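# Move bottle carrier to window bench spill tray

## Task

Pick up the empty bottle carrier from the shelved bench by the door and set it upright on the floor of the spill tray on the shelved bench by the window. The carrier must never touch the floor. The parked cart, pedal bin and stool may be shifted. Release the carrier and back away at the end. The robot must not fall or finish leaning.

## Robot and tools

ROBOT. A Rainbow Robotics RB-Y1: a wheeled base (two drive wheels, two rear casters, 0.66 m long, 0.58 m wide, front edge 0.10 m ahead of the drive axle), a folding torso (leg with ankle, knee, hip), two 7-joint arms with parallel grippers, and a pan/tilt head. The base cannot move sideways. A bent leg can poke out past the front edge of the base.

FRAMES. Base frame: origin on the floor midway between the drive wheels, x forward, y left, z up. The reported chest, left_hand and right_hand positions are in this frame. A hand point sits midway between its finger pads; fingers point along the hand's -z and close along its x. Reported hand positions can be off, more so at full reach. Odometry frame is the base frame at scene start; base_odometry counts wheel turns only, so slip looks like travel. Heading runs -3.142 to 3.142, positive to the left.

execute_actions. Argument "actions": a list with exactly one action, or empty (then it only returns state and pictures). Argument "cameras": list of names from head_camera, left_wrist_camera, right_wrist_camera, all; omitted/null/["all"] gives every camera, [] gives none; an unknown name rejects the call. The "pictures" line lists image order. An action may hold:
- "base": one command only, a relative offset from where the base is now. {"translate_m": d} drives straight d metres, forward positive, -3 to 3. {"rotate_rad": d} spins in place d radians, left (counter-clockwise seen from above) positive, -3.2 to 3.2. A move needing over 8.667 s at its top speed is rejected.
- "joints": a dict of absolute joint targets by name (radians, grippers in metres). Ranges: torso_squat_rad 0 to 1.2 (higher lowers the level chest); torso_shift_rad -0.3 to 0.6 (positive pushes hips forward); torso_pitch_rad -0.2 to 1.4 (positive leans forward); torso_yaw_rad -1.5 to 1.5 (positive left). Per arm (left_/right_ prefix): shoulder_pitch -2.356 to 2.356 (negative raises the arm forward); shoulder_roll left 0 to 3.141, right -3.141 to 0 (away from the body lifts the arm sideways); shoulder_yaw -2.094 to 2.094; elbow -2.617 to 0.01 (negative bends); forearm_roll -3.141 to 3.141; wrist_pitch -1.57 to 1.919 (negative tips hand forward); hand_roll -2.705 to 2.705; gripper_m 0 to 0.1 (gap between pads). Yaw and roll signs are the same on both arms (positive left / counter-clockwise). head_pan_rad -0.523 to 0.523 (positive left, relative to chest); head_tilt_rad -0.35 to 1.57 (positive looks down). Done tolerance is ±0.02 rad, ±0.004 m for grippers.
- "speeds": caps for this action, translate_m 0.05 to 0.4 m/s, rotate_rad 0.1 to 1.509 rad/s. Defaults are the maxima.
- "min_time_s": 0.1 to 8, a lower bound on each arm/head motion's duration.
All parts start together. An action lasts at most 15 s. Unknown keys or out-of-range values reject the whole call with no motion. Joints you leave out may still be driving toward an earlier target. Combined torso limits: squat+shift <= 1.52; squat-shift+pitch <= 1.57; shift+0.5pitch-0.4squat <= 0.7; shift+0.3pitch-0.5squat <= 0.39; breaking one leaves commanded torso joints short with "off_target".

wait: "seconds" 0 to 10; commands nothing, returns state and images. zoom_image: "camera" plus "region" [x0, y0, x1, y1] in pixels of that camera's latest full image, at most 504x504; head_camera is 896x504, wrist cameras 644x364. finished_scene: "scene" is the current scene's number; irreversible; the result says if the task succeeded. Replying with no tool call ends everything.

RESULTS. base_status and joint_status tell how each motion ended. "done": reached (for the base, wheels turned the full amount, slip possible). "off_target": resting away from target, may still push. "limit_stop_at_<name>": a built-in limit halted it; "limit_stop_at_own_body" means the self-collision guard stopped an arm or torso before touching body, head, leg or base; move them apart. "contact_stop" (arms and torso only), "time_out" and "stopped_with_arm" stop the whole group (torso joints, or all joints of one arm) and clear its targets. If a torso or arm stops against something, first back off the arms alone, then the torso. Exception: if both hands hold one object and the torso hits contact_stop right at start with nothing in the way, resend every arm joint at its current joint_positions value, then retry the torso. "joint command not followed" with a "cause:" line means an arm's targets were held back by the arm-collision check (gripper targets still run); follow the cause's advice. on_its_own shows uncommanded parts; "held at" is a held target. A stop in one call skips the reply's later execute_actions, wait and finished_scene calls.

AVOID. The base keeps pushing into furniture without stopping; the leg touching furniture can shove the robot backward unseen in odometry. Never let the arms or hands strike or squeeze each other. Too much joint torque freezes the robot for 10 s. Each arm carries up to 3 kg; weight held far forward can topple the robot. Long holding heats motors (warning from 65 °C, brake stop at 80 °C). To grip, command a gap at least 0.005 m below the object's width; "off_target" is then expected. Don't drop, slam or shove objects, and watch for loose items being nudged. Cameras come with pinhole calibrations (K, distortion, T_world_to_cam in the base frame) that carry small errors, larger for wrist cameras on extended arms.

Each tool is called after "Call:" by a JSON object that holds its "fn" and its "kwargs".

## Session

Call:
{"fn": "execute_actions", "kwargs": {"actions": [{"joints":{"head_tilt_rad":0.25}}], "cameras": ["head_camera"]}}

Call:
{"fn": "execute_actions", "kwargs": {"actions": [{"base":{"rotate_rad":1.1}}], "cameras": ["head_camera"]}}

Call:
{"fn": "execute_actions", "kwargs": {"actions": [{"base":{"rotate_rad":1.1}}], "cameras": ["head_camera"]}}

Call:
{"fn": "execute_actions", "kwargs": {"actions": [{"base":{"rotate_rad":1.1}}], "cameras": ["head_camera"]}}

Call:
{"fn": "execute_actions", "kwargs": {"actions": [{"base":{"rotate_rad":1.1}}], "cameras": ["head_camera"]}}

Call:
{"fn": "execute_actions", "kwargs": {"actions": [{"base":{"rotate_rad":1.1}}], "cameras": ["head_camera"]}}

Scene clock: 0.67 s.
base_odometry: x=+0.000 y=+0.000 heading=+0.000 (m, m, rad; odometry frame)
base_status: not commanded
joint_positions: torso_squat_rad=+0.350 torso_shift_rad=-0.001 torso_pitch_rad=+0.000 torso_yaw_rad=+0.000 left_shoulder_pitch_rad=+0.001 left_shoulder_roll_rad=+0.038 left_shoulder_yaw_rad=-0.032 left_elbow_rad=-0.137 left_forearm_roll_rad=+0.044 left_wrist_pitch_rad=+0.041 left_hand_roll_rad=+0.033 left_gripper_m=+0.101 right_shoulder_pitch_rad=-0.045 right_shoulder_roll_rad=-0.024 right_shoulder_yaw_rad=-0.021 right_elbow_rad=-0.238 right_forearm_roll_rad=-0.038 right_wrist_pitch_rad=-0.051 right_hand_roll_rad=+0.004 right_gripper_m=+0.100 head_pan_rad=+0.000 head_tilt_rad=+0.250
joint_status: all done
chest: x=-0.2285 y=-0.0006 z=+1.2474 quat_wxyz=(+1.000, +0.001, +0.000, +0.000) (m; base frame)
left_hand: x=-0.1717 y=+0.2474 z=+0.5649 quat_wxyz=(+0.998, +0.016, -0.048, +0.022) (m; base frame)
right_hand: x=-0.0697 y=-0.2390 z=+0.5804 quat_wxyz=(+0.986, -0.010, -0.165, -0.018) (m; base frame)
pictures: head_camera
camera_calibration (this result's frames):
head_camera: T_world_to_cam=[[0.0208351, -0.999217, 0.0336268, -0.0462815], [-0.193023, -0.0370215, -0.980496, 1.43358], [0.980973, 0.013938, -0.193643, 0.424877], [0, 0, 0, 1]] pos_world=[-0.139115, 0.000906057, 1.48945]
Images, in order (width x height): head_camera 896x504.

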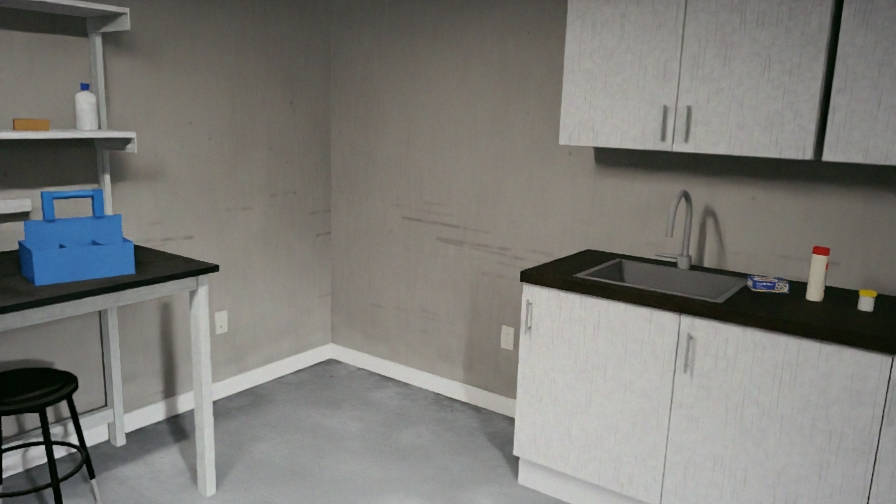

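Scene clock: 4.20 s.
base_odometry: x=+0.000 y=+0.000 heading=+1.099 (m, m, rad; odometry frame)
base_status: done
joint_positions: torso_squat_rad=+0.350 torso_shift_rad=-0.001 torso_pitch_rad=+0.000 torso_yaw_rad=+0.000 left_shoulder_pitch_rad=+0.001 left_shoulder_roll_rad=+0.038 left_shoulder_yaw_rad=-0.032 left_elbow_rad=-0.137 left_forearm_roll_rad=+0.044 left_wrist_pitch_rad=+0.041 left_hand_roll_rad=+0.033 left_gripper_m=+0.101 right_shoulder_pitch_rad=-0.045 right_shoulder_roll_rad=-0.024 right_shoulder_yaw_rad=-0.021 right_elbow_rad=-0.238 right_forearm_roll_rad=-0.038 right_wrist_pitch_rad=-0.051 right_hand_roll_rad=+0.004 right_gripper_m=+0.100 head_pan_rad=+0.000 head_tilt_rad=+0.250
joint_status: not commanded
chest: x=-0.2285 y=-0.0006 z=+1.2474 quat_wxyz=(+1.000, +0.001, +0.000, +0.000) (m; base frame)
left_hand: x=-0.1717 y=+0.2474 z=+0.5649 quat_wxyz=(+0.998, +0.016, -0.048, +0.022) (m; base frame)
right_hand: x=-0.0697 y=-0.2390 z=+0.5804 quat_wxyz=(+0.986, -0.010, -0.165, -0.018) (m; base frame)
pictures: head_camera
camera_calibration (this result's frames):
head_camera: T_world_to_cam=[[0.0208352, -0.999217, 0.0336266, -0.0462825], [-0.193023, -0.0370213, -0.980496, 1.43358], [0.980973, 0.0139381, -0.193643, 0.424877], [0, 0, 0, 1]] pos_world=[-0.139115, 0.000904683, 1.48945]
Images, in order (width x height): head_camera 896x504.

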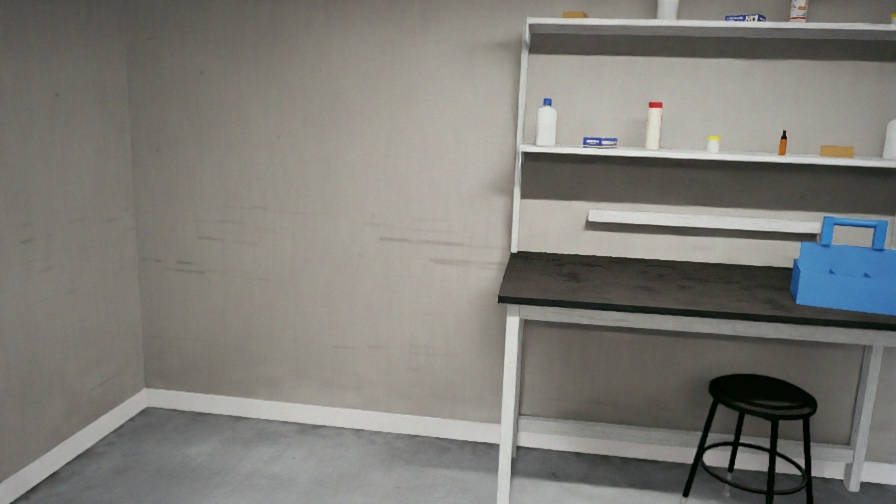

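Scene clock: 7.73 s.
base_odometry: x=+0.000 y=+0.000 heading=+2.199 (m, m, rad; odometry frame)
base_status: done
joint_positions: torso_squat_rad=+0.350 torso_shift_rad=-0.001 torso_pitch_rad=+0.000 torso_yaw_rad=+0.000 left_shoulder_pitch_rad=+0.001 left_shoulder_roll_rad=+0.038 left_shoulder_yaw_rad=-0.032 left_elbow_rad=-0.137 left_forearm_roll_rad=+0.044 left_wrist_pitch_rad=+0.041 left_hand_roll_rad=+0.033 left_gripper_m=+0.101 right_shoulder_pitch_rad=-0.045 right_shoulder_roll_rad=-0.024 right_shoulder_yaw_rad=-0.021 right_elbow_rad=-0.238 right_forearm_roll_rad=-0.038 right_wrist_pitch_rad=-0.051 right_hand_roll_rad=+0.004 right_gripper_m=+0.100 head_pan_rad=+0.000 head_tilt_rad=+0.250
joint_status: not commanded
chest: x=-0.2285 y=-0.0005 z=+1.2474 quat_wxyz=(+1.000, +0.001, +0.000, +0.000) (m; base frame)
left_hand: x=-0.1717 y=+0.2474 z=+0.5649 quat_wxyz=(+0.998, +0.016, -0.048, +0.022) (m; base frame)
right_hand: x=-0.0697 y=-0.2390 z=+0.5804 quat_wxyz=(+0.986, -0.010, -0.165, -0.018) (m; base frame)
pictures: head_camera
camera_calibration (this result's frames):
head_camera: T_world_to_cam=[[0.0208352, -0.999217, 0.0336478, -0.0462968], [-0.193023, -0.0370422, -0.980495, 1.43358], [0.980973, 0.0139341, -0.193643, 0.424877], [0, 0, 0, 1]] pos_world=[-0.139115, 0.000922073, 1.48945]
Images, in order (width x height): head_camera 896x504.

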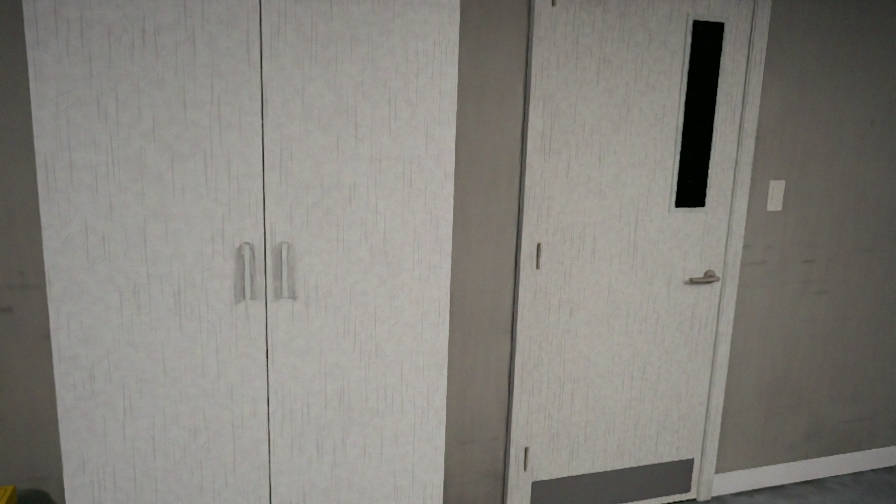

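Scene clock: 11.27 s.
base_odometry: x=+0.000 y=-0.001 heading=-2.985 (m, m, rad; odometry frame)
base_status: done
joint_positions: torso_squat_rad=+0.350 torso_shift_rad=-0.001 torso_pitch_rad=+0.000 torso_yaw_rad=+0.000 left_shoulder_pitch_rad=+0.001 left_shoulder_roll_rad=+0.038 left_shoulder_yaw_rad=-0.032 left_elbow_rad=-0.137 left_forearm_roll_rad=+0.044 left_wrist_pitch_rad=+0.041 left_hand_roll_rad=+0.033 left_gripper_m=+0.101 right_shoulder_pitch_rad=-0.045 right_shoulder_roll_rad=-0.024 right_shoulder_yaw_rad=-0.021 right_elbow_rad=-0.238 right_forearm_roll_rad=-0.038 right_wrist_pitch_rad=-0.051 right_hand_roll_rad=+0.004 right_gripper_m=+0.100 head_pan_rad=+0.000 head_tilt_rad=+0.250
joint_status: not commanded
chest: x=-0.2285 y=-0.0005 z=+1.2474 quat_wxyz=(+1.000, +0.001, +0.000, +0.000) (m; base frame)
left_hand: x=-0.1717 y=+0.2474 z=+0.5649 quat_wxyz=(+0.998, +0.016, -0.048, +0.022) (m; base frame)
right_hand: x=-0.0697 y=-0.2390 z=+0.5804 quat_wxyz=(+0.986, -0.010, -0.165, -0.018) (m; base frame)
pictures: head_camera
camera_calibration (this result's frames):
head_camera: T_world_to_cam=[[0.0208353, -0.999216, 0.0336562, -0.0463047], [-0.193022, -0.0370504, -0.980495, 1.43358], [0.980973, 0.0139325, -0.193643, 0.424876], [0, 0, 0, 1]] pos_world=[-0.139115, 0.000926594, 1.48945]
Images, in order (width x height): head_camera 896x504.

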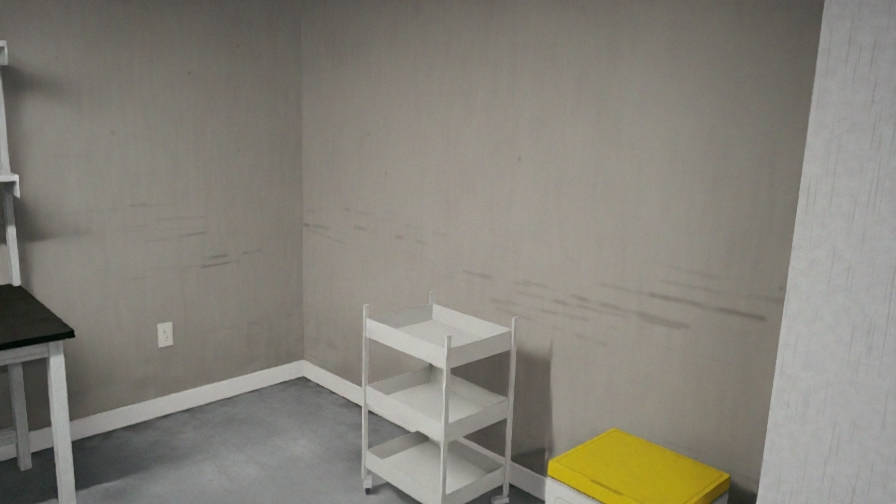

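Scene clock: 14.80 s.
base_odometry: x=+0.000 y=+0.000 heading=-1.885 (m, m, rad; odometry frame)
base_status: done
joint_positions: torso_squat_rad=+0.350 torso_shift_rad=-0.001 torso_pitch_rad=+0.000 torso_yaw_rad=+0.000 left_shoulder_pitch_rad=+0.001 left_shoulder_roll_rad=+0.038 left_shoulder_yaw_rad=-0.032 left_elbow_rad=-0.137 left_forearm_roll_rad=+0.044 left_wrist_pitch_rad=+0.041 left_hand_roll_rad=+0.033 left_gripper_m=+0.101 right_shoulder_pitch_rad=-0.045 right_shoulder_roll_rad=-0.024 right_shoulder_yaw_rad=-0.021 right_elbow_rad=-0.238 right_forearm_roll_rad=-0.038 right_wrist_pitch_rad=-0.051 right_hand_roll_rad=+0.004 right_gripper_m=+0.100 head_pan_rad=+0.000 head_tilt_rad=+0.250
joint_status: not commanded
chest: x=-0.2285 y=-0.0005 z=+1.2474 quat_wxyz=(+1.000, +0.001, +0.000, +0.000) (m; base frame)
left_hand: x=-0.1717 y=+0.2474 z=+0.5649 quat_wxyz=(+0.998, +0.016, -0.048, +0.022) (m; base frame)
right_hand: x=-0.0697 y=-0.2391 z=+0.5804 quat_wxyz=(+0.986, -0.010, -0.165, -0.018) (m; base frame)
pictures: head_camera
camera_calibration (this result's frames):
head_camera: T_world_to_cam=[[0.0208351, -0.999216, 0.0336605, -0.046309], [-0.193022, -0.0370546, -0.980494, 1.43358], [0.980973, 0.0139315, -0.193643, 0.424877], [0, 0, 0, 1]] pos_world=[-0.139115, 0.000928733, 1.48945]
Images, in order (width x height): head_camera 896x504.

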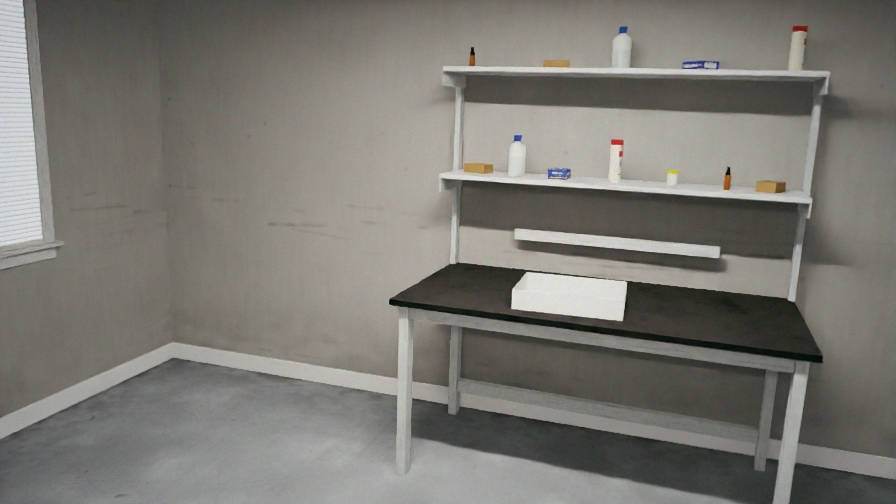

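Scene clock: 18.33 s.
base_odometry: x=+0.000 y=+0.000 heading=-0.786 (m, m, rad; odometry frame)
base_status: done
joint_positions: torso_squat_rad=+0.350 torso_shift_rad=-0.001 torso_pitch_rad=+0.000 torso_yaw_rad=+0.000 left_shoulder_pitch_rad=+0.001 left_shoulder_roll_rad=+0.038 left_shoulder_yaw_rad=-0.032 left_elbow_rad=-0.137 left_forearm_roll_rad=+0.044 left_wrist_pitch_rad=+0.041 left_hand_roll_rad=+0.033 left_gripper_m=+0.101 right_shoulder_pitch_rad=-0.045 right_shoulder_roll_rad=-0.024 right_shoulder_yaw_rad=-0.021 right_elbow_rad=-0.238 right_forearm_roll_rad=-0.038 right_wrist_pitch_rad=-0.051 right_hand_roll_rad=+0.004 right_gripper_m=+0.100 head_pan_rad=+0.000 head_tilt_rad=+0.250
joint_status: not commanded
chest: x=-0.2285 y=-0.0005 z=+1.2474 quat_wxyz=(+1.000, +0.001, +0.000, +0.000) (m; base frame)
left_hand: x=-0.1717 y=+0.2474 z=+0.5649 quat_wxyz=(+0.998, +0.016, -0.048, +0.022) (m; base frame)
right_hand: x=-0.0697 y=-0.2391 z=+0.5804 quat_wxyz=(+0.986, -0.010, -0.165, -0.018) (m; base frame)
pictures: head_camera
camera_calibration (this result's frames):
head_camera: T_world_to_cam=[[0.0208349, -0.999216, 0.0336633, -0.0463122], [-0.193022, -0.0370574, -0.980494, 1.43358], [0.980973, 0.0139307, -0.193643, 0.424877], [0, 0, 0, 1]] pos_world=[-0.139115, 0.000929832, 1.48945]
Images, in order (width x height): head_camera 896x504.

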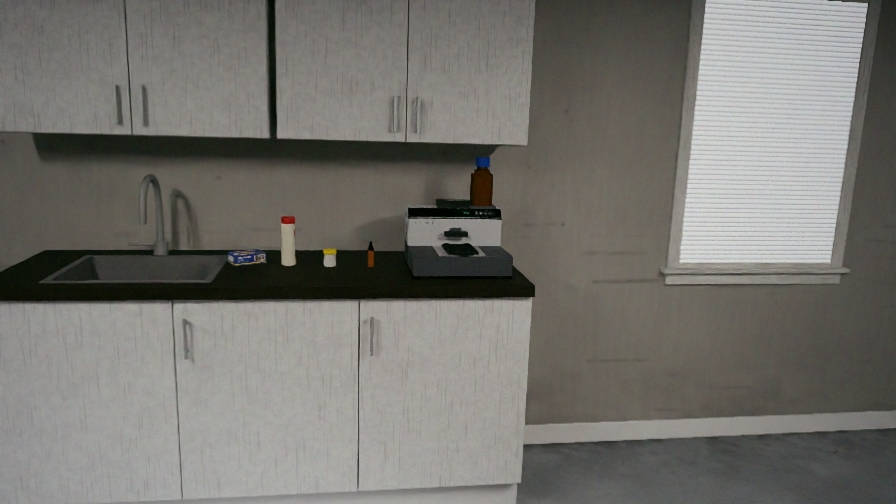

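Call:
{"fn": "execute_actions", "kwargs": {"actions": [{"base":{"rotate_rad":0.856},"joints":{"left_shoulder_pitch_rad":-0.6,"left_shoulder_roll_rad":0.1,"left_shoulder_yaw_rad":0,"left_forearm_roll_rad":0,"left_elbow_rad":-1.3,"left_wrist_pitch_rad":0.33,"left_hand_roll_rad":0,"head_tilt_rad":0.45}}], "cameras": []}}

Call:
{"fn": "execute_actions", "kwargs": {"actions": [{"base":{"translate_m":1.21}}], "cameras": []}}

Call:
{"fn": "execute_actions", "kwargs": {"actions": [{"base":{"rotate_rad":0.73}}], "cameras": ["head_camera","left_wrist_camera"]}}

Scene clock: 21.60 s.
base_odometry: x=+0.000 y=+0.000 heading=+0.070 (m, m, rad; odometry frame)
base_status: done
joint_positions: torso_squat_rad=+0.350 torso_shift_rad=-0.001 torso_pitch_rad=+0.000 torso_yaw_rad=+0.000 left_shoulder_pitch_rad=-0.600 left_shoulder_roll_rad=+0.100 left_shoulder_yaw_rad=+0.000 left_elbow_rad=-1.300 left_forearm_roll_rad=+0.000 left_wrist_pitch_rad=+0.330 left_hand_roll_rad=+0.000 left_gripper_m=+0.101 right_shoulder_pitch_rad=-0.045 right_shoulder_roll_rad=-0.024 right_shoulder_yaw_rad=-0.021 right_elbow_rad=-0.238 right_forearm_roll_rad=-0.038 right_wrist_pitch_rad=-0.051 right_hand_roll_rad=+0.004 right_gripper_m=+0.100 head_pan_rad=+0.000 head_tilt_rad=+0.450
joint_status: all done
chest: x=-0.2285 y=-0.0006 z=+1.2474 quat_wxyz=(+1.000, +0.001, +0.000, +0.000) (m; base frame)
left_hand: x=+0.4270 y=+0.1516 z=+1.1497 quat_wxyz=(+0.712, +0.002, -0.695, -0.100) (m; base frame)
right_hand: x=-0.0696 y=-0.2391 z=+0.5804 quat_wxyz=(+0.986, -0.010, -0.165, -0.018) (m; base frame)
pictures: none
No camera images: the call's "cameras" was empty. Leave "cameras" out to get every camera's image.

Scene clock: 26.17 s.
base_odometry: x=+1.207 y=+0.085 heading=+0.070 (m, m, rad; odometry frame)
base_status: done
joint_positions: torso_squat_rad=+0.350 torso_shift_rad=-0.001 torso_pitch_rad=+0.000 torso_yaw_rad=+0.000 left_shoulder_pitch_rad=-0.600 left_shoulder_roll_rad=+0.100 left_shoulder_yaw_rad=+0.000 left_elbow_rad=-1.300 left_forearm_roll_rad=+0.000 left_wrist_pitch_rad=+0.330 left_hand_roll_rad=+0.000 left_gripper_m=+0.101 right_shoulder_pitch_rad=-0.045 right_shoulder_roll_rad=-0.024 right_shoulder_yaw_rad=-0.021 right_elbow_rad=-0.238 right_forearm_roll_rad=-0.038 right_wrist_pitch_rad=-0.051 right_hand_roll_rad=+0.004 right_gripper_m=+0.100 head_pan_rad=+0.000 head_tilt_rad=+0.450
joint_status: not commanded
chest: x=-0.2284 y=-0.0006 z=+1.2474 quat_wxyz=(+1.000, +0.001, +0.000, +0.000) (m; base frame)
left_hand: x=+0.4271 y=+0.1516 z=+1.1495 quat_wxyz=(+0.713, +0.002, -0.695, -0.100) (m; base frame)
right_hand: x=-0.0696 y=-0.2391 z=+0.5804 quat_wxyz=(+0.986, -0.010, -0.165, -0.018) (m; base frame)
pictures: none
No camera images: the call's "cameras" was empty. Leave "cameras" out to get every camera's image.

Scene clock: 28.90 s.
base_odometry: x=+1.207 y=+0.085 heading=+0.800 (m, m, rad; odometry frame)
base_status: done
joint_positions: torso_squat_rad=+0.350 torso_shift_rad=-0.001 torso_pitch_rad=+0.000 torso_yaw_rad=+0.000 left_shoulder_pitch_rad=-0.600 left_shoulder_roll_rad=+0.100 left_shoulder_yaw_rad=+0.000 left_elbow_rad=-1.300 left_forearm_roll_rad=+0.000 left_wrist_pitch_rad=+0.330 left_hand_roll_rad=+0.000 left_gripper_m=+0.101 right_shoulder_pitch_rad=-0.045 right_shoulder_roll_rad=-0.024 right_shoulder_yaw_rad=-0.021 right_elbow_rad=-0.238 right_forearm_roll_rad=-0.038 right_wrist_pitch_rad=-0.051 right_hand_roll_rad=+0.004 right_gripper_m=+0.100 head_pan_rad=+0.000 head_tilt_rad=+0.450
joint_status: not commanded
chest: x=-0.2284 y=-0.0006 z=+1.2474 quat_wxyz=(+1.000, +0.001, +0.000, +0.000) (m; base frame)
left_hand: x=+0.4271 y=+0.1516 z=+1.1495 quat_wxyz=(+0.713, +0.002, -0.695, -0.100) (m; base frame)
right_hand: x=-0.0696 y=-0.2391 z=+0.5804 quat_wxyz=(+0.986, -0.010, -0.165, -0.018) (m; base frame)
pictures: head_camera, left_wrist_camera
camera_calibration (this result's frames):
head_camera: T_world_to_cam=[[0.0273352, -0.999215, 0.0286855, -0.0377861], [-0.384026, -0.0369912, -0.922581, 1.31034], [0.922917, 0.0142029, -0.384736, 0.689402], [0, 0, 0, 1]] pos_world=[-0.132022, 0.000923166, 1.47522]
left_wrist_camera: T_world_to_cam=[[0.0194454, -0.133353, 0.990878, -1.13033], [-0.759258, -0.646779, -0.0721441, 0.530445], [0.650499, -0.750929, -0.113826, 0.0549056], [0, 0, 0, 1]] pos_world=[0.389008, 0.233578, 1.16453]
Images, in order (width x height): head_camera 896x504, left_wrist_camera 644x364.

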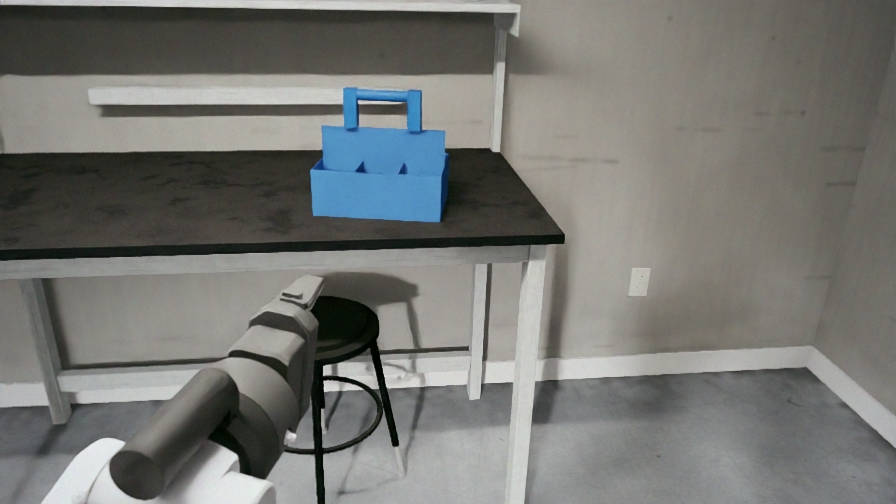

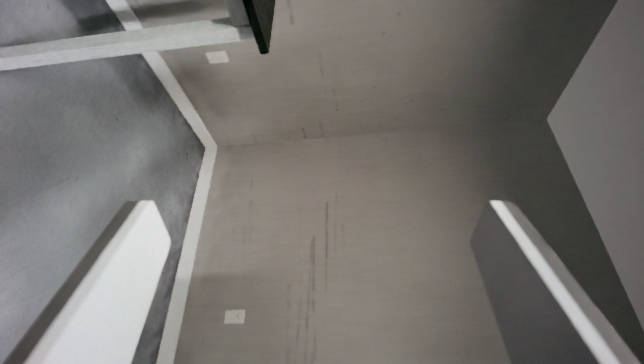

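Call:
{"fn": "execute_actions", "kwargs": {"actions": [{"base":{"translate_m":0.85},"joints":{"torso_squat_rad":0.15,"torso_yaw_rad":0.05,"left_hand_roll_rad":0.13,"head_tilt_rad":0.55}}], "cameras": ["head_camera","left_wrist_camera"]}}

Scene clock: 32.77 s.
base_odometry: x=+1.799 y=+0.695 heading=+0.801 (m, m, rad; odometry frame)
base_status: done
joint_positions: torso_squat_rad=+0.150 torso_shift_rad=-0.001 torso_pitch_rad=+0.000 torso_yaw_rad=+0.050 left_shoulder_pitch_rad=-0.600 left_shoulder_roll_rad=+0.100 left_shoulder_yaw_rad=+0.000 left_elbow_rad=-1.300 left_forearm_roll_rad=+0.000 left_wrist_pitch_rad=+0.330 left_hand_roll_rad=+0.130 left_gripper_m=+0.101 right_shoulder_pitch_rad=-0.045 right_shoulder_roll_rad=-0.024 right_shoulder_yaw_rad=-0.021 right_elbow_rad=-0.238 right_forearm_roll_rad=-0.038 right_wrist_pitch_rad=-0.051 right_hand_roll_rad=+0.004 right_gripper_m=+0.100 head_pan_rad=+0.000 head_tilt_rad=+0.550
joint_status: all done
chest: x=-0.2284 y=-0.0006 z=+1.2821 quat_wxyz=(+1.000, +0.001, +0.000, +0.025) (m; base frame)
left_hand: x=+0.4186 y=+0.1843 z=+1.1841 quat_wxyz=(+0.719, -0.026, -0.694, -0.035) (m; base frame)
right_hand: x=-0.0579 y=-0.2308 z=+0.6151 quat_wxyz=(+0.986, -0.006, -0.166, +0.007) (m; base frame)
pictures: head_camera, left_wrist_camera
camera_calibration (this result's frames):
head_camera: T_world_to_cam=[[0.0802023, -0.996446, 0.0257454, -0.0224177], [-0.471794, -0.0607008, -0.879617, 1.26055], [0.878053, 0.0584008, -0.474986, 0.82721], [0, 0, 0, 1]] pos_world=[-0.129815, 0.00586898, 1.50229]
left_wrist_camera: T_world_to_cam=[[0.0376798, -0.0032648, 0.999285, -1.20164], [-0.723, -0.690395, 0.0250064, 0.425465], [0.68982, -0.723425, -0.0283744, -0.0338502], [0, 0, 0, 1]] pos_world=[0.376239, 0.265328, 1.18918]
Images, in order (width x height): head_camera 896x504, left_wrist_camera 644x364.

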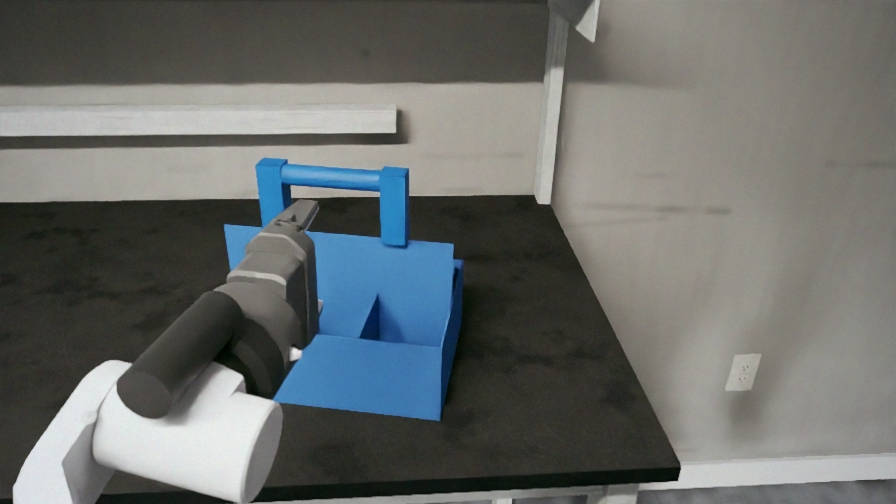

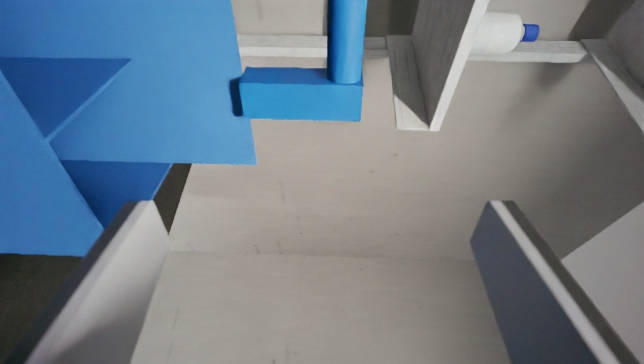

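Call:
{"fn": "execute_actions", "kwargs": {"actions": [{"base":{"translate_m":0.2},"joints":{"torso_squat_rad":0.0,"torso_yaw_rad":0.075,"left_gripper_m":0.075}}], "cameras": ["head_camera","left_wrist_camera"]}}

Scene clock: 35.13 s.
base_odometry: x=+1.938 y=+0.838 heading=+0.802 (m, m, rad; odometry frame)
base_status: done
joint_positions: torso_squat_rad=+0.000 torso_shift_rad=-0.001 torso_pitch_rad=+0.000 torso_yaw_rad=+0.075 left_shoulder_pitch_rad=-0.600 left_shoulder_roll_rad=+0.100 left_shoulder_yaw_rad=+0.000 left_elbow_rad=-1.300 left_forearm_roll_rad=+0.000 left_wrist_pitch_rad=+0.330 left_hand_roll_rad=+0.130 left_gripper_m=+0.075 right_shoulder_pitch_rad=-0.045 right_shoulder_roll_rad=-0.024 right_shoulder_yaw_rad=-0.021 right_elbow_rad=-0.238 right_forearm_roll_rad=-0.038 right_wrist_pitch_rad=-0.051 right_hand_roll_rad=+0.004 right_gripper_m=+0.100 head_pan_rad=+0.000 head_tilt_rad=+0.550
joint_status: all done
chest: x=-0.2284 y=-0.0006 z=+1.2899 quat_wxyz=(+0.999, +0.001, +0.000, +0.037) (m; base frame)
left_hand: x=+0.4138 y=+0.2004 z=+1.1919 quat_wxyz=(+0.719, -0.017, -0.694, -0.026) (m; base frame)
right_hand: x=-0.0521 y=-0.2265 z=+0.6229 quat_wxyz=(+0.986, -0.004, -0.166, +0.019) (m; base frame)
pictures: head_camera, left_wrist_camera
camera_calibration (this result's frames):
head_camera: T_world_to_cam=[[0.105092, -0.994129, 0.0257348, -0.0169285], [-0.470199, -0.0724754, -0.87958, 1.26781], [0.876281, 0.0803363, -0.475055, 0.830581], [0, 0, 0, 1]] pos_world=[-0.129922, 0.00832986, 1.51014]
left_wrist_camera: T_world_to_cam=[[0.0378494, -0.0023245, 0.999281, -1.20945], [-0.705507, -0.708259, 0.0250747, 0.429213], [0.707691, -0.705949, -0.0284472, -0.0294923], [0, 0, 0, 1]] pos_world=[0.369462, 0.280363, 1.19698]
Images, in order (width x height): head_camera 896x504, left_wrist_camera 644x364.

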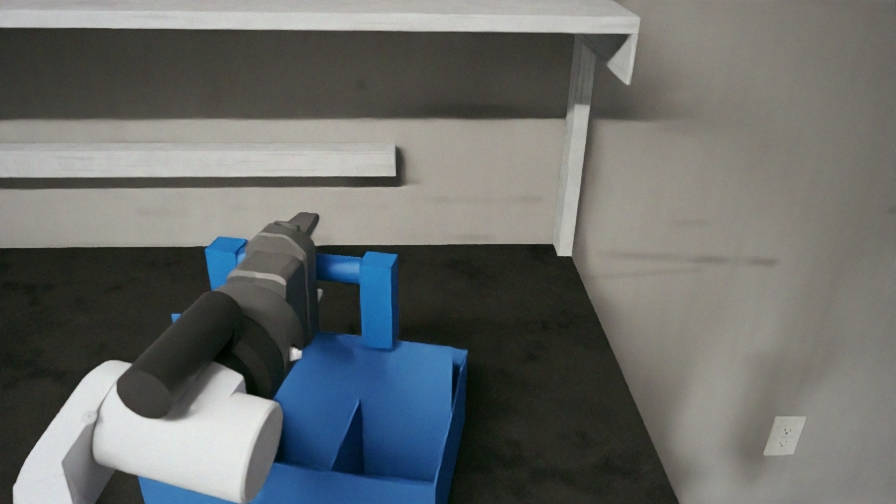

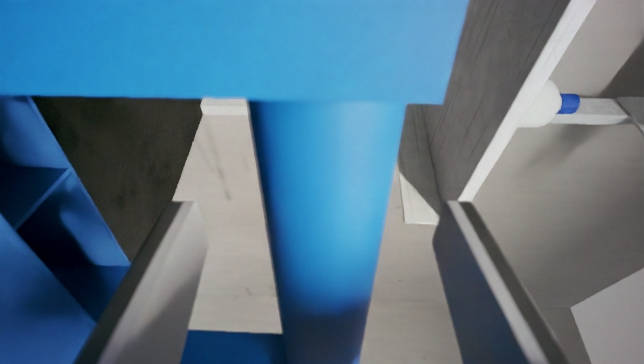

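Call:
{"fn": "execute_actions", "kwargs": {"actions": [{"joints":{"left_gripper_m":0.0}}], "cameras": []}}

Call:
{"fn": "execute_actions", "kwargs": {"actions": [{"joints":{"left_elbow_rad":-1.45,"left_wrist_pitch_rad":0.48},"min_time_s":1}], "cameras": []}}

Call:
{"fn": "execute_actions", "kwargs": {"actions": [{"base":{"translate_m":-0.6}}], "cameras": []}}

Call:
{"fn": "execute_actions", "kwargs": {"actions": [{"base":{"rotate_rad":2.96}}], "cameras": ["head_camera"]}}

Call:
{"fn": "execute_actions", "kwargs": {"actions": [{"base":{"translate_m":2.5}}], "cameras": []}}

Call:
{"fn": "execute_actions", "kwargs": {"actions": [{"base":{"rotate_rad":0.32}}], "cameras": ["head_camera"]}}

Scene clock: 36.67 s.
base_odometry: x=+1.938 y=+0.838 heading=+0.802 (m, m, rad; odometry frame)
base_status: not commanded
joint_positions: torso_squat_rad=+0.000 torso_shift_rad=-0.001 torso_pitch_rad=+0.000 torso_yaw_rad=+0.075 left_shoulder_pitch_rad=-0.600 left_shoulder_roll_rad=+0.100 left_shoulder_yaw_rad=+0.000 left_elbow_rad=-1.300 left_forearm_roll_rad=+0.000 left_wrist_pitch_rad=+0.330 left_hand_roll_rad=+0.130 left_gripper_m=+0.026 right_shoulder_pitch_rad=-0.045 right_shoulder_roll_rad=-0.024 right_shoulder_yaw_rad=-0.021 right_elbow_rad=-0.238 right_forearm_roll_rad=-0.038 right_wrist_pitch_rad=-0.051 right_hand_roll_rad=+0.004 right_gripper_m=+0.100 head_pan_rad=+0.000 head_tilt_rad=+0.550
joint_status: left_gripper_m off_target (ended at +0.026, target +0.000)
chest: x=-0.2284 y=-0.0006 z=+1.2899 quat_wxyz=(+0.999, +0.001, +0.000, +0.037) (m; base frame)
left_hand: x=+0.4138 y=+0.2003 z=+1.1922 quat_wxyz=(+0.719, -0.017, -0.694, -0.027) (m; base frame)
right_hand: x=-0.0521 y=-0.2265 z=+0.6229 quat_wxyz=(+0.986, -0.004, -0.166, +0.019) (m; base frame)
pictures: none
No camera images: the call's "cameras" was empty. Leave "cameras" out to get every camera's image.

Scene clock: 37.97 s.
base_odometry: x=+1.938 y=+0.838 heading=+0.802 (m, m, rad; odometry frame)
base_status: not commanded
joint_positions: torso_squat_rad=+0.000 torso_shift_rad=-0.001 torso_pitch_rad=+0.000 torso_yaw_rad=+0.075 left_shoulder_pitch_rad=-0.599 left_shoulder_roll_rad=+0.100 left_shoulder_yaw_rad=+0.000 left_elbow_rad=-1.449 left_forearm_roll_rad=+0.000 left_wrist_pitch_rad=+0.480 left_hand_roll_rad=+0.130 left_gripper_m=+0.026 right_shoulder_pitch_rad=-0.045 right_shoulder_roll_rad=-0.024 right_shoulder_yaw_rad=-0.021 right_elbow_rad=-0.238 right_forearm_roll_rad=-0.038 right_wrist_pitch_rad=-0.051 right_hand_roll_rad=+0.004 right_gripper_m=+0.100 head_pan_rad=+0.000 head_tilt_rad=+0.550
joint_status: all done
chest: x=-0.2284 y=-0.0006 z=+1.2899 quat_wxyz=(+0.999, +0.001, +0.000, +0.037) (m; base frame)
left_hand: x=+0.4040 y=+0.1959 z=+1.2285 quat_wxyz=(+0.719, -0.017, -0.694, -0.026) (m; base frame)
right_hand: x=-0.0521 y=-0.2265 z=+0.6229 quat_wxyz=(+0.986, -0.004, -0.166, +0.019) (m; base frame)
pictures: none
No camera images: the call's "cameras" was empty. Leave "cameras" out to get every camera's image.

Scene clock: 41.47 s.
base_odometry: x=+1.521 y=+0.407 heading=+0.803 (m, m, rad; odometry frame)
base_status: done
joint_positions: torso_squat_rad=+0.000 torso_shift_rad=-0.001 torso_pitch_rad=+0.000 torso_yaw_rad=+0.075 left_shoulder_pitch_rad=-0.599 left_shoulder_roll_rad=+0.100 left_shoulder_yaw_rad=+0.000 left_elbow_rad=-1.449 left_forearm_roll_rad=+0.000 left_wrist_pitch_rad=+0.480 left_hand_roll_rad=+0.130 left_gripper_m=+0.026 right_shoulder_pitch_rad=-0.045 right_shoulder_roll_rad=-0.024 right_shoulder_yaw_rad=-0.021 right_elbow_rad=-0.238 right_forearm_roll_rad=-0.038 right_wrist_pitch_rad=-0.051 right_hand_roll_rad=+0.004 right_gripper_m=+0.100 head_pan_rad=+0.000 head_tilt_rad=+0.550
joint_status: not commanded
chest: x=-0.2284 y=-0.0006 z=+1.2899 quat_wxyz=(+0.999, +0.001, +0.000, +0.037) (m; base frame)
left_hand: x=+0.4039 y=+0.1959 z=+1.2285 quat_wxyz=(+0.719, -0.017, -0.694, -0.026) (m; base frame)
right_hand: x=-0.0522 y=-0.2265 z=+0.6229 quat_wxyz=(+0.986, -0.004, -0.166, +0.019) (m; base frame)
pictures: none
No camera images: the call's "cameras" was empty. Leave "cameras" out to get every camera's image.

Scene clock: 46.67 s.
base_odometry: x=+1.521 y=+0.407 heading=-2.520 (m, m, rad; odometry frame)
base_status: done
joint_positions: torso_squat_rad=+0.000 torso_shift_rad=-0.001 torso_pitch_rad=+0.000 torso_yaw_rad=+0.075 left_shoulder_pitch_rad=-0.599 left_shoulder_roll_rad=+0.100 left_shoulder_yaw_rad=+0.000 left_elbow_rad=-1.449 left_forearm_roll_rad=+0.000 left_wrist_pitch_rad=+0.480 left_hand_roll_rad=+0.130 left_gripper_m=+0.026 right_shoulder_pitch_rad=-0.045 right_shoulder_roll_rad=-0.024 right_shoulder_yaw_rad=-0.021 right_elbow_rad=-0.238 right_forearm_roll_rad=-0.038 right_wrist_pitch_rad=-0.051 right_hand_roll_rad=+0.004 right_gripper_m=+0.100 head_pan_rad=+0.000 head_tilt_rad=+0.550
joint_status: not commanded
chest: x=-0.2285 y=-0.0005 z=+1.2899 quat_wxyz=(+0.999, +0.001, +0.000, +0.037) (m; base frame)
left_hand: x=+0.4038 y=+0.1960 z=+1.2285 quat_wxyz=(+0.719, -0.017, -0.694, -0.026) (m; base frame)
right_hand: x=-0.0523 y=-0.2265 z=+0.6229 quat_wxyz=(+0.986, -0.004, -0.166, +0.019) (m; base frame)
pictures: head_camera
camera_calibration (this result's frames):
head_camera: T_world_to_cam=[[0.105109, -0.994126, 0.0257982, -0.0169639], [-0.469984, -0.0725202, -0.879691, 1.26793], [0.876394, 0.0803391, -0.474846, 0.830473], [0, 0, 0, 1]] pos_world=[-0.130134, 0.00836653, 1.51017]
Images, in order (width x height): head_camera 896x504.

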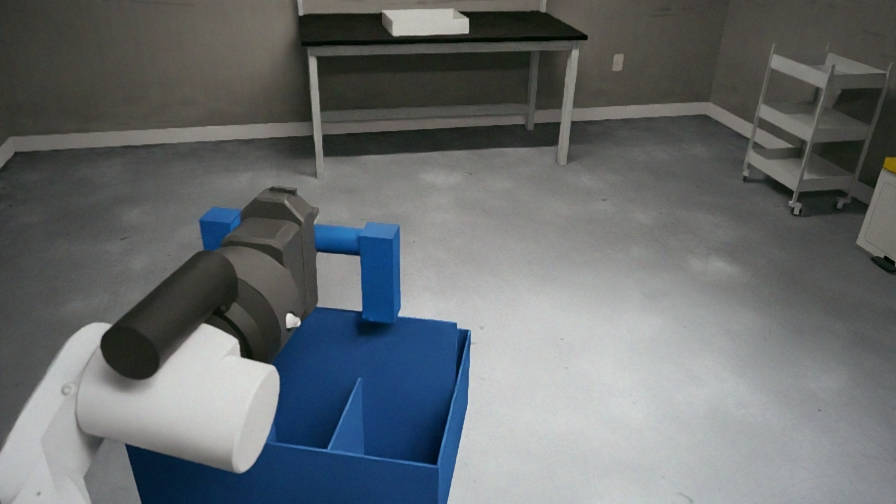

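Scene clock: 54.47 s.
base_odometry: x=-0.512 y=-1.049 heading=-2.520 (m, m, rad; odometry frame)
base_status: done
joint_positions: torso_squat_rad=+0.000 torso_shift_rad=-0.001 torso_pitch_rad=+0.000 torso_yaw_rad=+0.075 left_shoulder_pitch_rad=-0.599 left_shoulder_roll_rad=+0.100 left_shoulder_yaw_rad=+0.000 left_elbow_rad=-1.449 left_forearm_roll_rad=+0.000 left_wrist_pitch_rad=+0.480 left_hand_roll_rad=+0.130 left_gripper_m=+0.026 right_shoulder_pitch_rad=-0.045 right_shoulder_roll_rad=-0.024 right_shoulder_yaw_rad=-0.021 right_elbow_rad=-0.238 right_forearm_roll_rad=-0.038 right_wrist_pitch_rad=-0.051 right_hand_roll_rad=+0.004 right_gripper_m=+0.100 head_pan_rad=+0.000 head_tilt_rad=+0.550
joint_status: not commanded
chest: x=-0.2284 y=-0.0005 z=+1.2899 quat_wxyz=(+0.999, +0.001, +0.000, +0.037) (m; base frame)
left_hand: x=+0.4039 y=+0.1960 z=+1.2284 quat_wxyz=(+0.719, -0.017, -0.694, -0.026) (m; base frame)
right_hand: x=-0.0522 y=-0.2265 z=+0.6229 quat_wxyz=(+0.986, -0.004, -0.166, +0.019) (m; base frame)
pictures: none
No camera images: the call's "cameras" was empty. Leave "cameras" out to get every camera's image.

Scene clock: 56.43 s.
base_odometry: x=-0.511 y=-1.049 heading=-2.200 (m, m, rad; odometry frame)
base_status: done
joint_positions: torso_squat_rad=+0.000 torso_shift_rad=-0.001 torso_pitch_rad=+0.000 torso_yaw_rad=+0.075 left_shoulder_pitch_rad=-0.599 left_shoulder_roll_rad=+0.100 left_shoulder_yaw_rad=+0.000 left_elbow_rad=-1.449 left_forearm_roll_rad=+0.000 left_wrist_pitch_rad=+0.480 left_hand_roll_rad=+0.130 left_gripper_m=+0.026 right_shoulder_pitch_rad=-0.045 right_shoulder_roll_rad=-0.024 right_shoulder_yaw_rad=-0.021 right_elbow_rad=-0.238 right_forearm_roll_rad=-0.038 right_wrist_pitch_rad=-0.051 right_hand_roll_rad=+0.004 right_gripper_m=+0.100 head_pan_rad=+0.000 head_tilt_rad=+0.550
joint_status: not commanded
chest: x=-0.2284 y=-0.0005 z=+1.2899 quat_wxyz=(+0.999, +0.001, +0.000, +0.037) (m; base frame)
left_hand: x=+0.4039 y=+0.1960 z=+1.2284 quat_wxyz=(+0.719, -0.017, -0.694, -0.026) (m; base frame)
right_hand: x=-0.0522 y=-0.2265 z=+0.6229 quat_wxyz=(+0.986, -0.004, -0.166, +0.019) (m; base frame)
pictures: head_camera
camera_calibration (this result's frames):
head_camera: T_world_to_cam=[[0.105119, -0.994125, 0.0257833, -0.016961], [-0.470138, -0.0725256, -0.879608, 1.26785], [0.876311, 0.0803418, -0.475, 0.830537], [0, 0, 0, 1]] pos_world=[-0.129963, 0.00836333, 1.51015]
Images, in order (width x height): head_camera 896x504.

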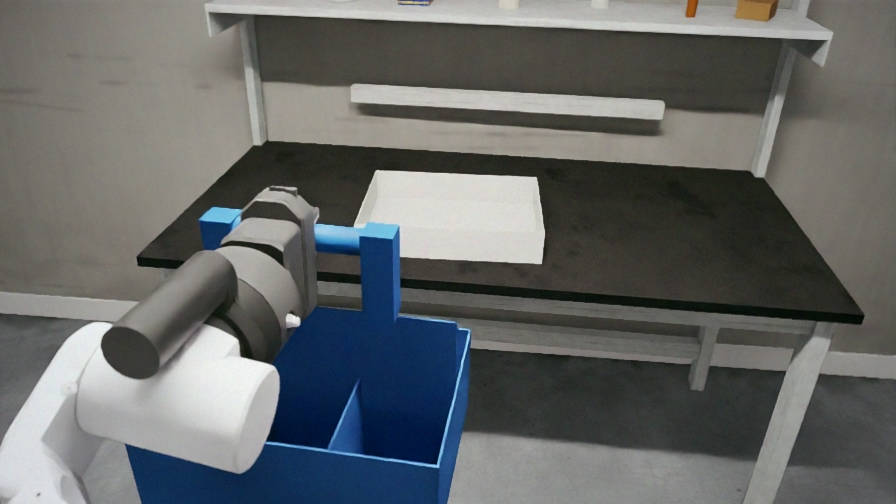

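Call:
{"fn": "execute_actions", "kwargs": {"actions": [{"base":{"rotate_rad":-0.13},"joints":{"torso_yaw_rad":0.23,"head_tilt_rad":0.9}}], "cameras": []}}

Call:
{"fn": "execute_actions", "kwargs": {"actions": [{"base":{"translate_m":0.93},"joints":{"torso_squat_rad":0.4}}], "cameras": ["head_camera","left_wrist_camera"]}}

Scene clock: 57.90 s.
base_odometry: x=-0.512 y=-1.049 heading=-2.329 (m, m, rad; odometry frame)
base_status: done
joint_positions: torso_squat_rad=+0.000 torso_shift_rad=-0.001 torso_pitch_rad=+0.000 torso_yaw_rad=+0.230 left_shoulder_pitch_rad=-0.599 left_shoulder_roll_rad=+0.100 left_shoulder_yaw_rad=+0.000 left_elbow_rad=-1.449 left_forearm_roll_rad=+0.000 left_wrist_pitch_rad=+0.480 left_hand_roll_rad=+0.130 left_gripper_m=+0.026 right_shoulder_pitch_rad=-0.045 right_shoulder_roll_rad=-0.024 right_shoulder_yaw_rad=-0.021 right_elbow_rad=-0.238 right_forearm_roll_rad=-0.038 right_wrist_pitch_rad=-0.051 right_hand_roll_rad=+0.004 right_gripper_m=+0.100 head_pan_rad=+0.000 head_tilt_rad=+0.900
joint_status: all done
chest: x=-0.2284 y=-0.0005 z=+1.2899 quat_wxyz=(+0.993, +0.001, +0.000, +0.115) (m; base frame)
left_hand: x=+0.3660 y=+0.2914 z=+1.2285 quat_wxyz=(+0.719, +0.037, -0.693, +0.030) (m; base frame)
right_hand: x=-0.0192 y=-0.1965 z=+0.6230 quat_wxyz=(+0.982, +0.009, -0.165, +0.095) (m; base frame)
pictures: none
No camera images: the call's "cameras" was empty. Leave "cameras" out to get every camera's image.

Scene clock: 61.77 s.
base_odometry: x=-1.151 y=-1.725 heading=-2.328 (m, m, rad; odometry frame)
base_status: done
joint_positions: torso_squat_rad=+0.400 torso_shift_rad=-0.001 torso_pitch_rad=+0.000 torso_yaw_rad=+0.230 left_shoulder_pitch_rad=-0.599 left_shoulder_roll_rad=+0.100 left_shoulder_yaw_rad=+0.000 left_elbow_rad=-1.449 left_forearm_roll_rad=+0.000 left_wrist_pitch_rad=+0.480 left_hand_roll_rad=+0.130 left_gripper_m=+0.026 right_shoulder_pitch_rad=-0.045 right_shoulder_roll_rad=-0.024 right_shoulder_yaw_rad=-0.021 right_elbow_rad=-0.238 right_forearm_roll_rad=-0.038 right_wrist_pitch_rad=-0.051 right_hand_roll_rad=+0.004 right_gripper_m=+0.100 head_pan_rad=+0.000 head_tilt_rad=+0.900
joint_status: all done
chest: x=-0.2284 y=-0.0005 z=+1.2347 quat_wxyz=(+0.993, +0.001, +0.000, +0.115) (m; base frame)
left_hand: x=+0.3660 y=+0.2914 z=+1.1733 quat_wxyz=(+0.719, +0.037, -0.693, +0.030) (m; base frame)
right_hand: x=-0.0192 y=-0.1965 z=+0.5677 quat_wxyz=(+0.982, +0.009, -0.166, +0.095) (m; base frame)
pictures: head_camera, left_wrist_camera
camera_calibration (this result's frames):
head_camera: T_world_to_cam=[[0.264575, -0.964268, 0.0136957, 0.0381595], [-0.718779, -0.206646, -0.663818, 0.85879], [0.642929, 0.165785, -0.747769, 1.14716], [0, 0, 0, 1]] pos_world=[-0.130358, 0.0240791, 1.42737]
left_wrist_camera: T_world_to_cam=[[0.0386111, 0.00375522, 0.999247, -1.19085], [-0.587248, -0.808998, 0.0257316, 0.445706], [0.808486, -0.587799, -0.0290311, -0.0025642], [0, 0, 0, 1]] pos_world=[0.309793, 0.36354, 1.17841]
Images, in order (width x height): head_camera 896x504, left_wrist_camera 644x364.

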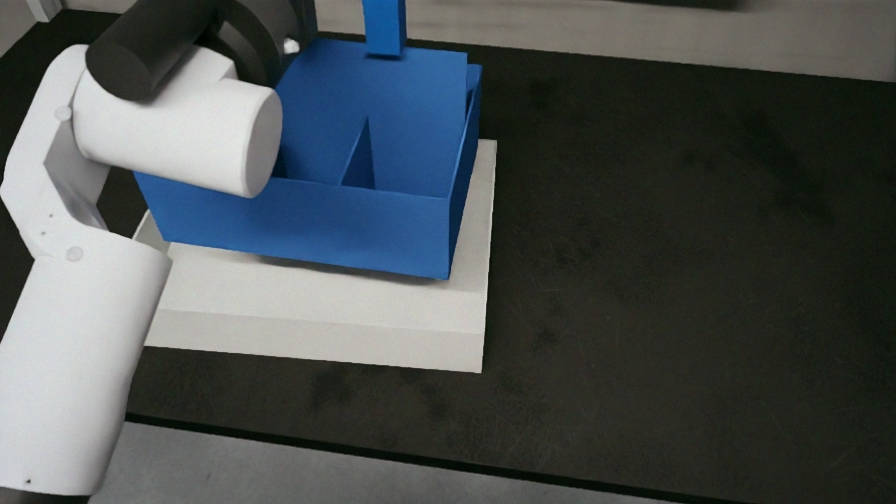

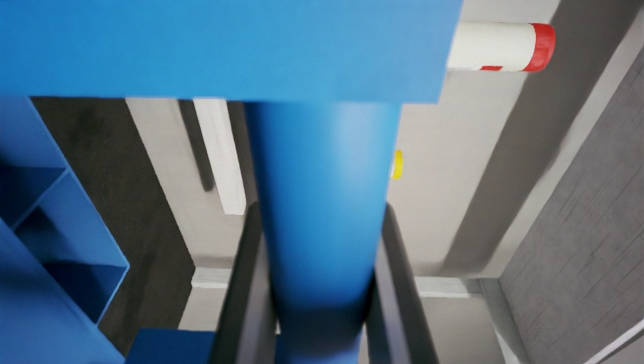

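Call:
{"fn": "execute_actions", "kwargs": {"actions": [{"base":{"translate_m":0.03},"joints":{"torso_yaw_rad":0.27}}], "cameras": []}}

Call:
{"fn": "execute_actions", "kwargs": {"actions": [{"joints":{"torso_squat_rad":0.62}}], "cameras": ["head_camera","left_wrist_camera"]}}

Scene clock: 63.17 s.
base_odometry: x=-1.171 y=-1.747 heading=-2.327 (m, m, rad; odometry frame)
base_status: done
joint_positions: torso_squat_rad=+0.400 torso_shift_rad=-0.001 torso_pitch_rad=+0.000 torso_yaw_rad=+0.270 left_shoulder_pitch_rad=-0.599 left_shoulder_roll_rad=+0.100 left_shoulder_yaw_rad=+0.000 left_elbow_rad=-1.450 left_forearm_roll_rad=+0.000 left_wrist_pitch_rad=+0.480 left_hand_roll_rad=+0.130 left_gripper_m=+0.026 right_shoulder_pitch_rad=-0.045 right_shoulder_roll_rad=-0.024 right_shoulder_yaw_rad=-0.021 right_elbow_rad=-0.238 right_forearm_roll_rad=-0.038 right_wrist_pitch_rad=-0.051 right_hand_roll_rad=+0.004 right_gripper_m=+0.100 head_pan_rad=+0.000 head_tilt_rad=+0.900
joint_status: all done
chest: x=-0.2284 y=-0.0005 z=+1.2347 quat_wxyz=(+0.991, +0.001, +0.000, +0.135) (m; base frame)
left_hand: x=+0.3539 y=+0.3150 z=+1.1733 quat_wxyz=(+0.719, +0.051, -0.692, +0.044) (m; base frame)
right_hand: x=-0.0115 y=-0.1880 z=+0.5677 quat_wxyz=(+0.979, +0.012, -0.165, +0.115) (m; base frame)
pictures: none
No camera images: the call's "cameras" was empty. Leave "cameras" out to get every camera's image.

Scene clock: 64.70 s.
base_odometry: x=-1.171 y=-1.747 heading=-2.327 (m, m, rad; odometry frame)
base_status: not commanded
joint_positions: torso_squat_rad=+0.620 torso_shift_rad=-0.001 torso_pitch_rad=+0.000 torso_yaw_rad=+0.270 left_shoulder_pitch_rad=-0.599 left_shoulder_roll_rad=+0.100 left_shoulder_yaw_rad=+0.000 left_elbow_rad=-1.450 left_forearm_roll_rad=+0.000 left_wrist_pitch_rad=+0.480 left_hand_roll_rad=+0.130 left_gripper_m=+0.026 right_shoulder_pitch_rad=-0.045 right_shoulder_roll_rad=-0.024 right_shoulder_yaw_rad=-0.021 right_elbow_rad=-0.238 right_forearm_roll_rad=-0.038 right_wrist_pitch_rad=-0.051 right_hand_roll_rad=+0.004 right_gripper_m=+0.100 head_pan_rad=+0.000 head_tilt_rad=+0.900
joint_status: all done
chest: x=-0.2284 y=-0.0005 z=+1.1597 quat_wxyz=(+0.991, +0.001, +0.000, +0.135) (m; base frame)
left_hand: x=+0.3538 y=+0.3150 z=+1.0984 quat_wxyz=(+0.718, +0.051, -0.692, +0.044) (m; base frame)
right_hand: x=-0.0114 y=-0.1880 z=+0.4928 quat_wxyz=(+0.979, +0.012, -0.165, +0.115) (m; base frame)
pictures: head_camera, left_wrist_camera
camera_calibration (this result's frames):
head_camera: T_world_to_cam=[[0.302917, -0.952917, 0.0137824, 0.0478898], [-0.709754, -0.235224, -0.664017, 0.811205], [0.635995, 0.19136, -0.74759, 1.08934], [0, 0, 0, 1]] pos_world=[-0.131563, 0.0279941, 1.35237]
left_wrist_camera: T_world_to_cam=[[0.0381164, 0.0053308, 0.999259, -1.11601], [-0.554429, -0.831838, 0.0255862, 0.455251], [0.831358, -0.554993, -0.0287511, 0.000249923], [0, 0, 0, 1]] pos_world=[0.294735, 0.384783, 1.10355]
Images, in order (width x height): head_camera 896x504, left_wrist_camera 644x364.

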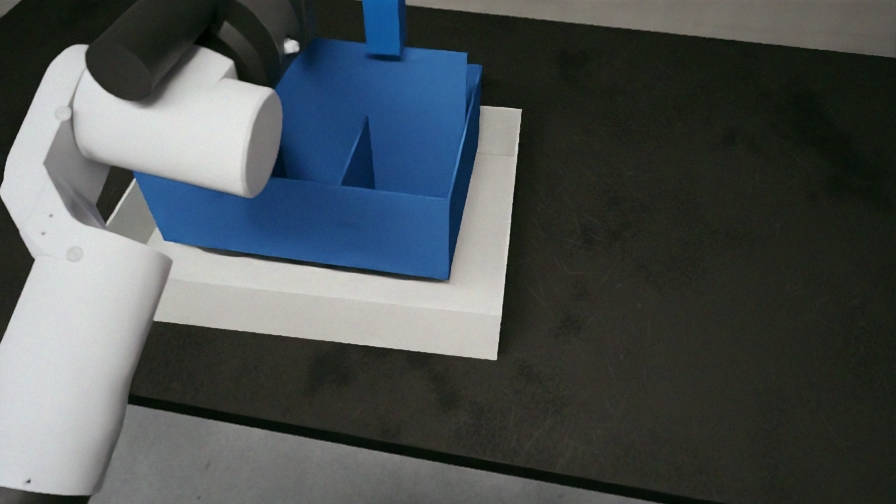

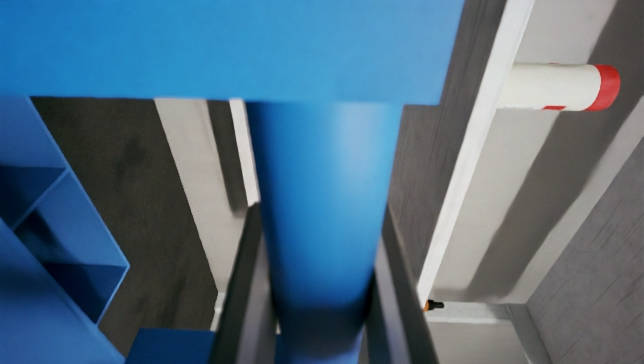

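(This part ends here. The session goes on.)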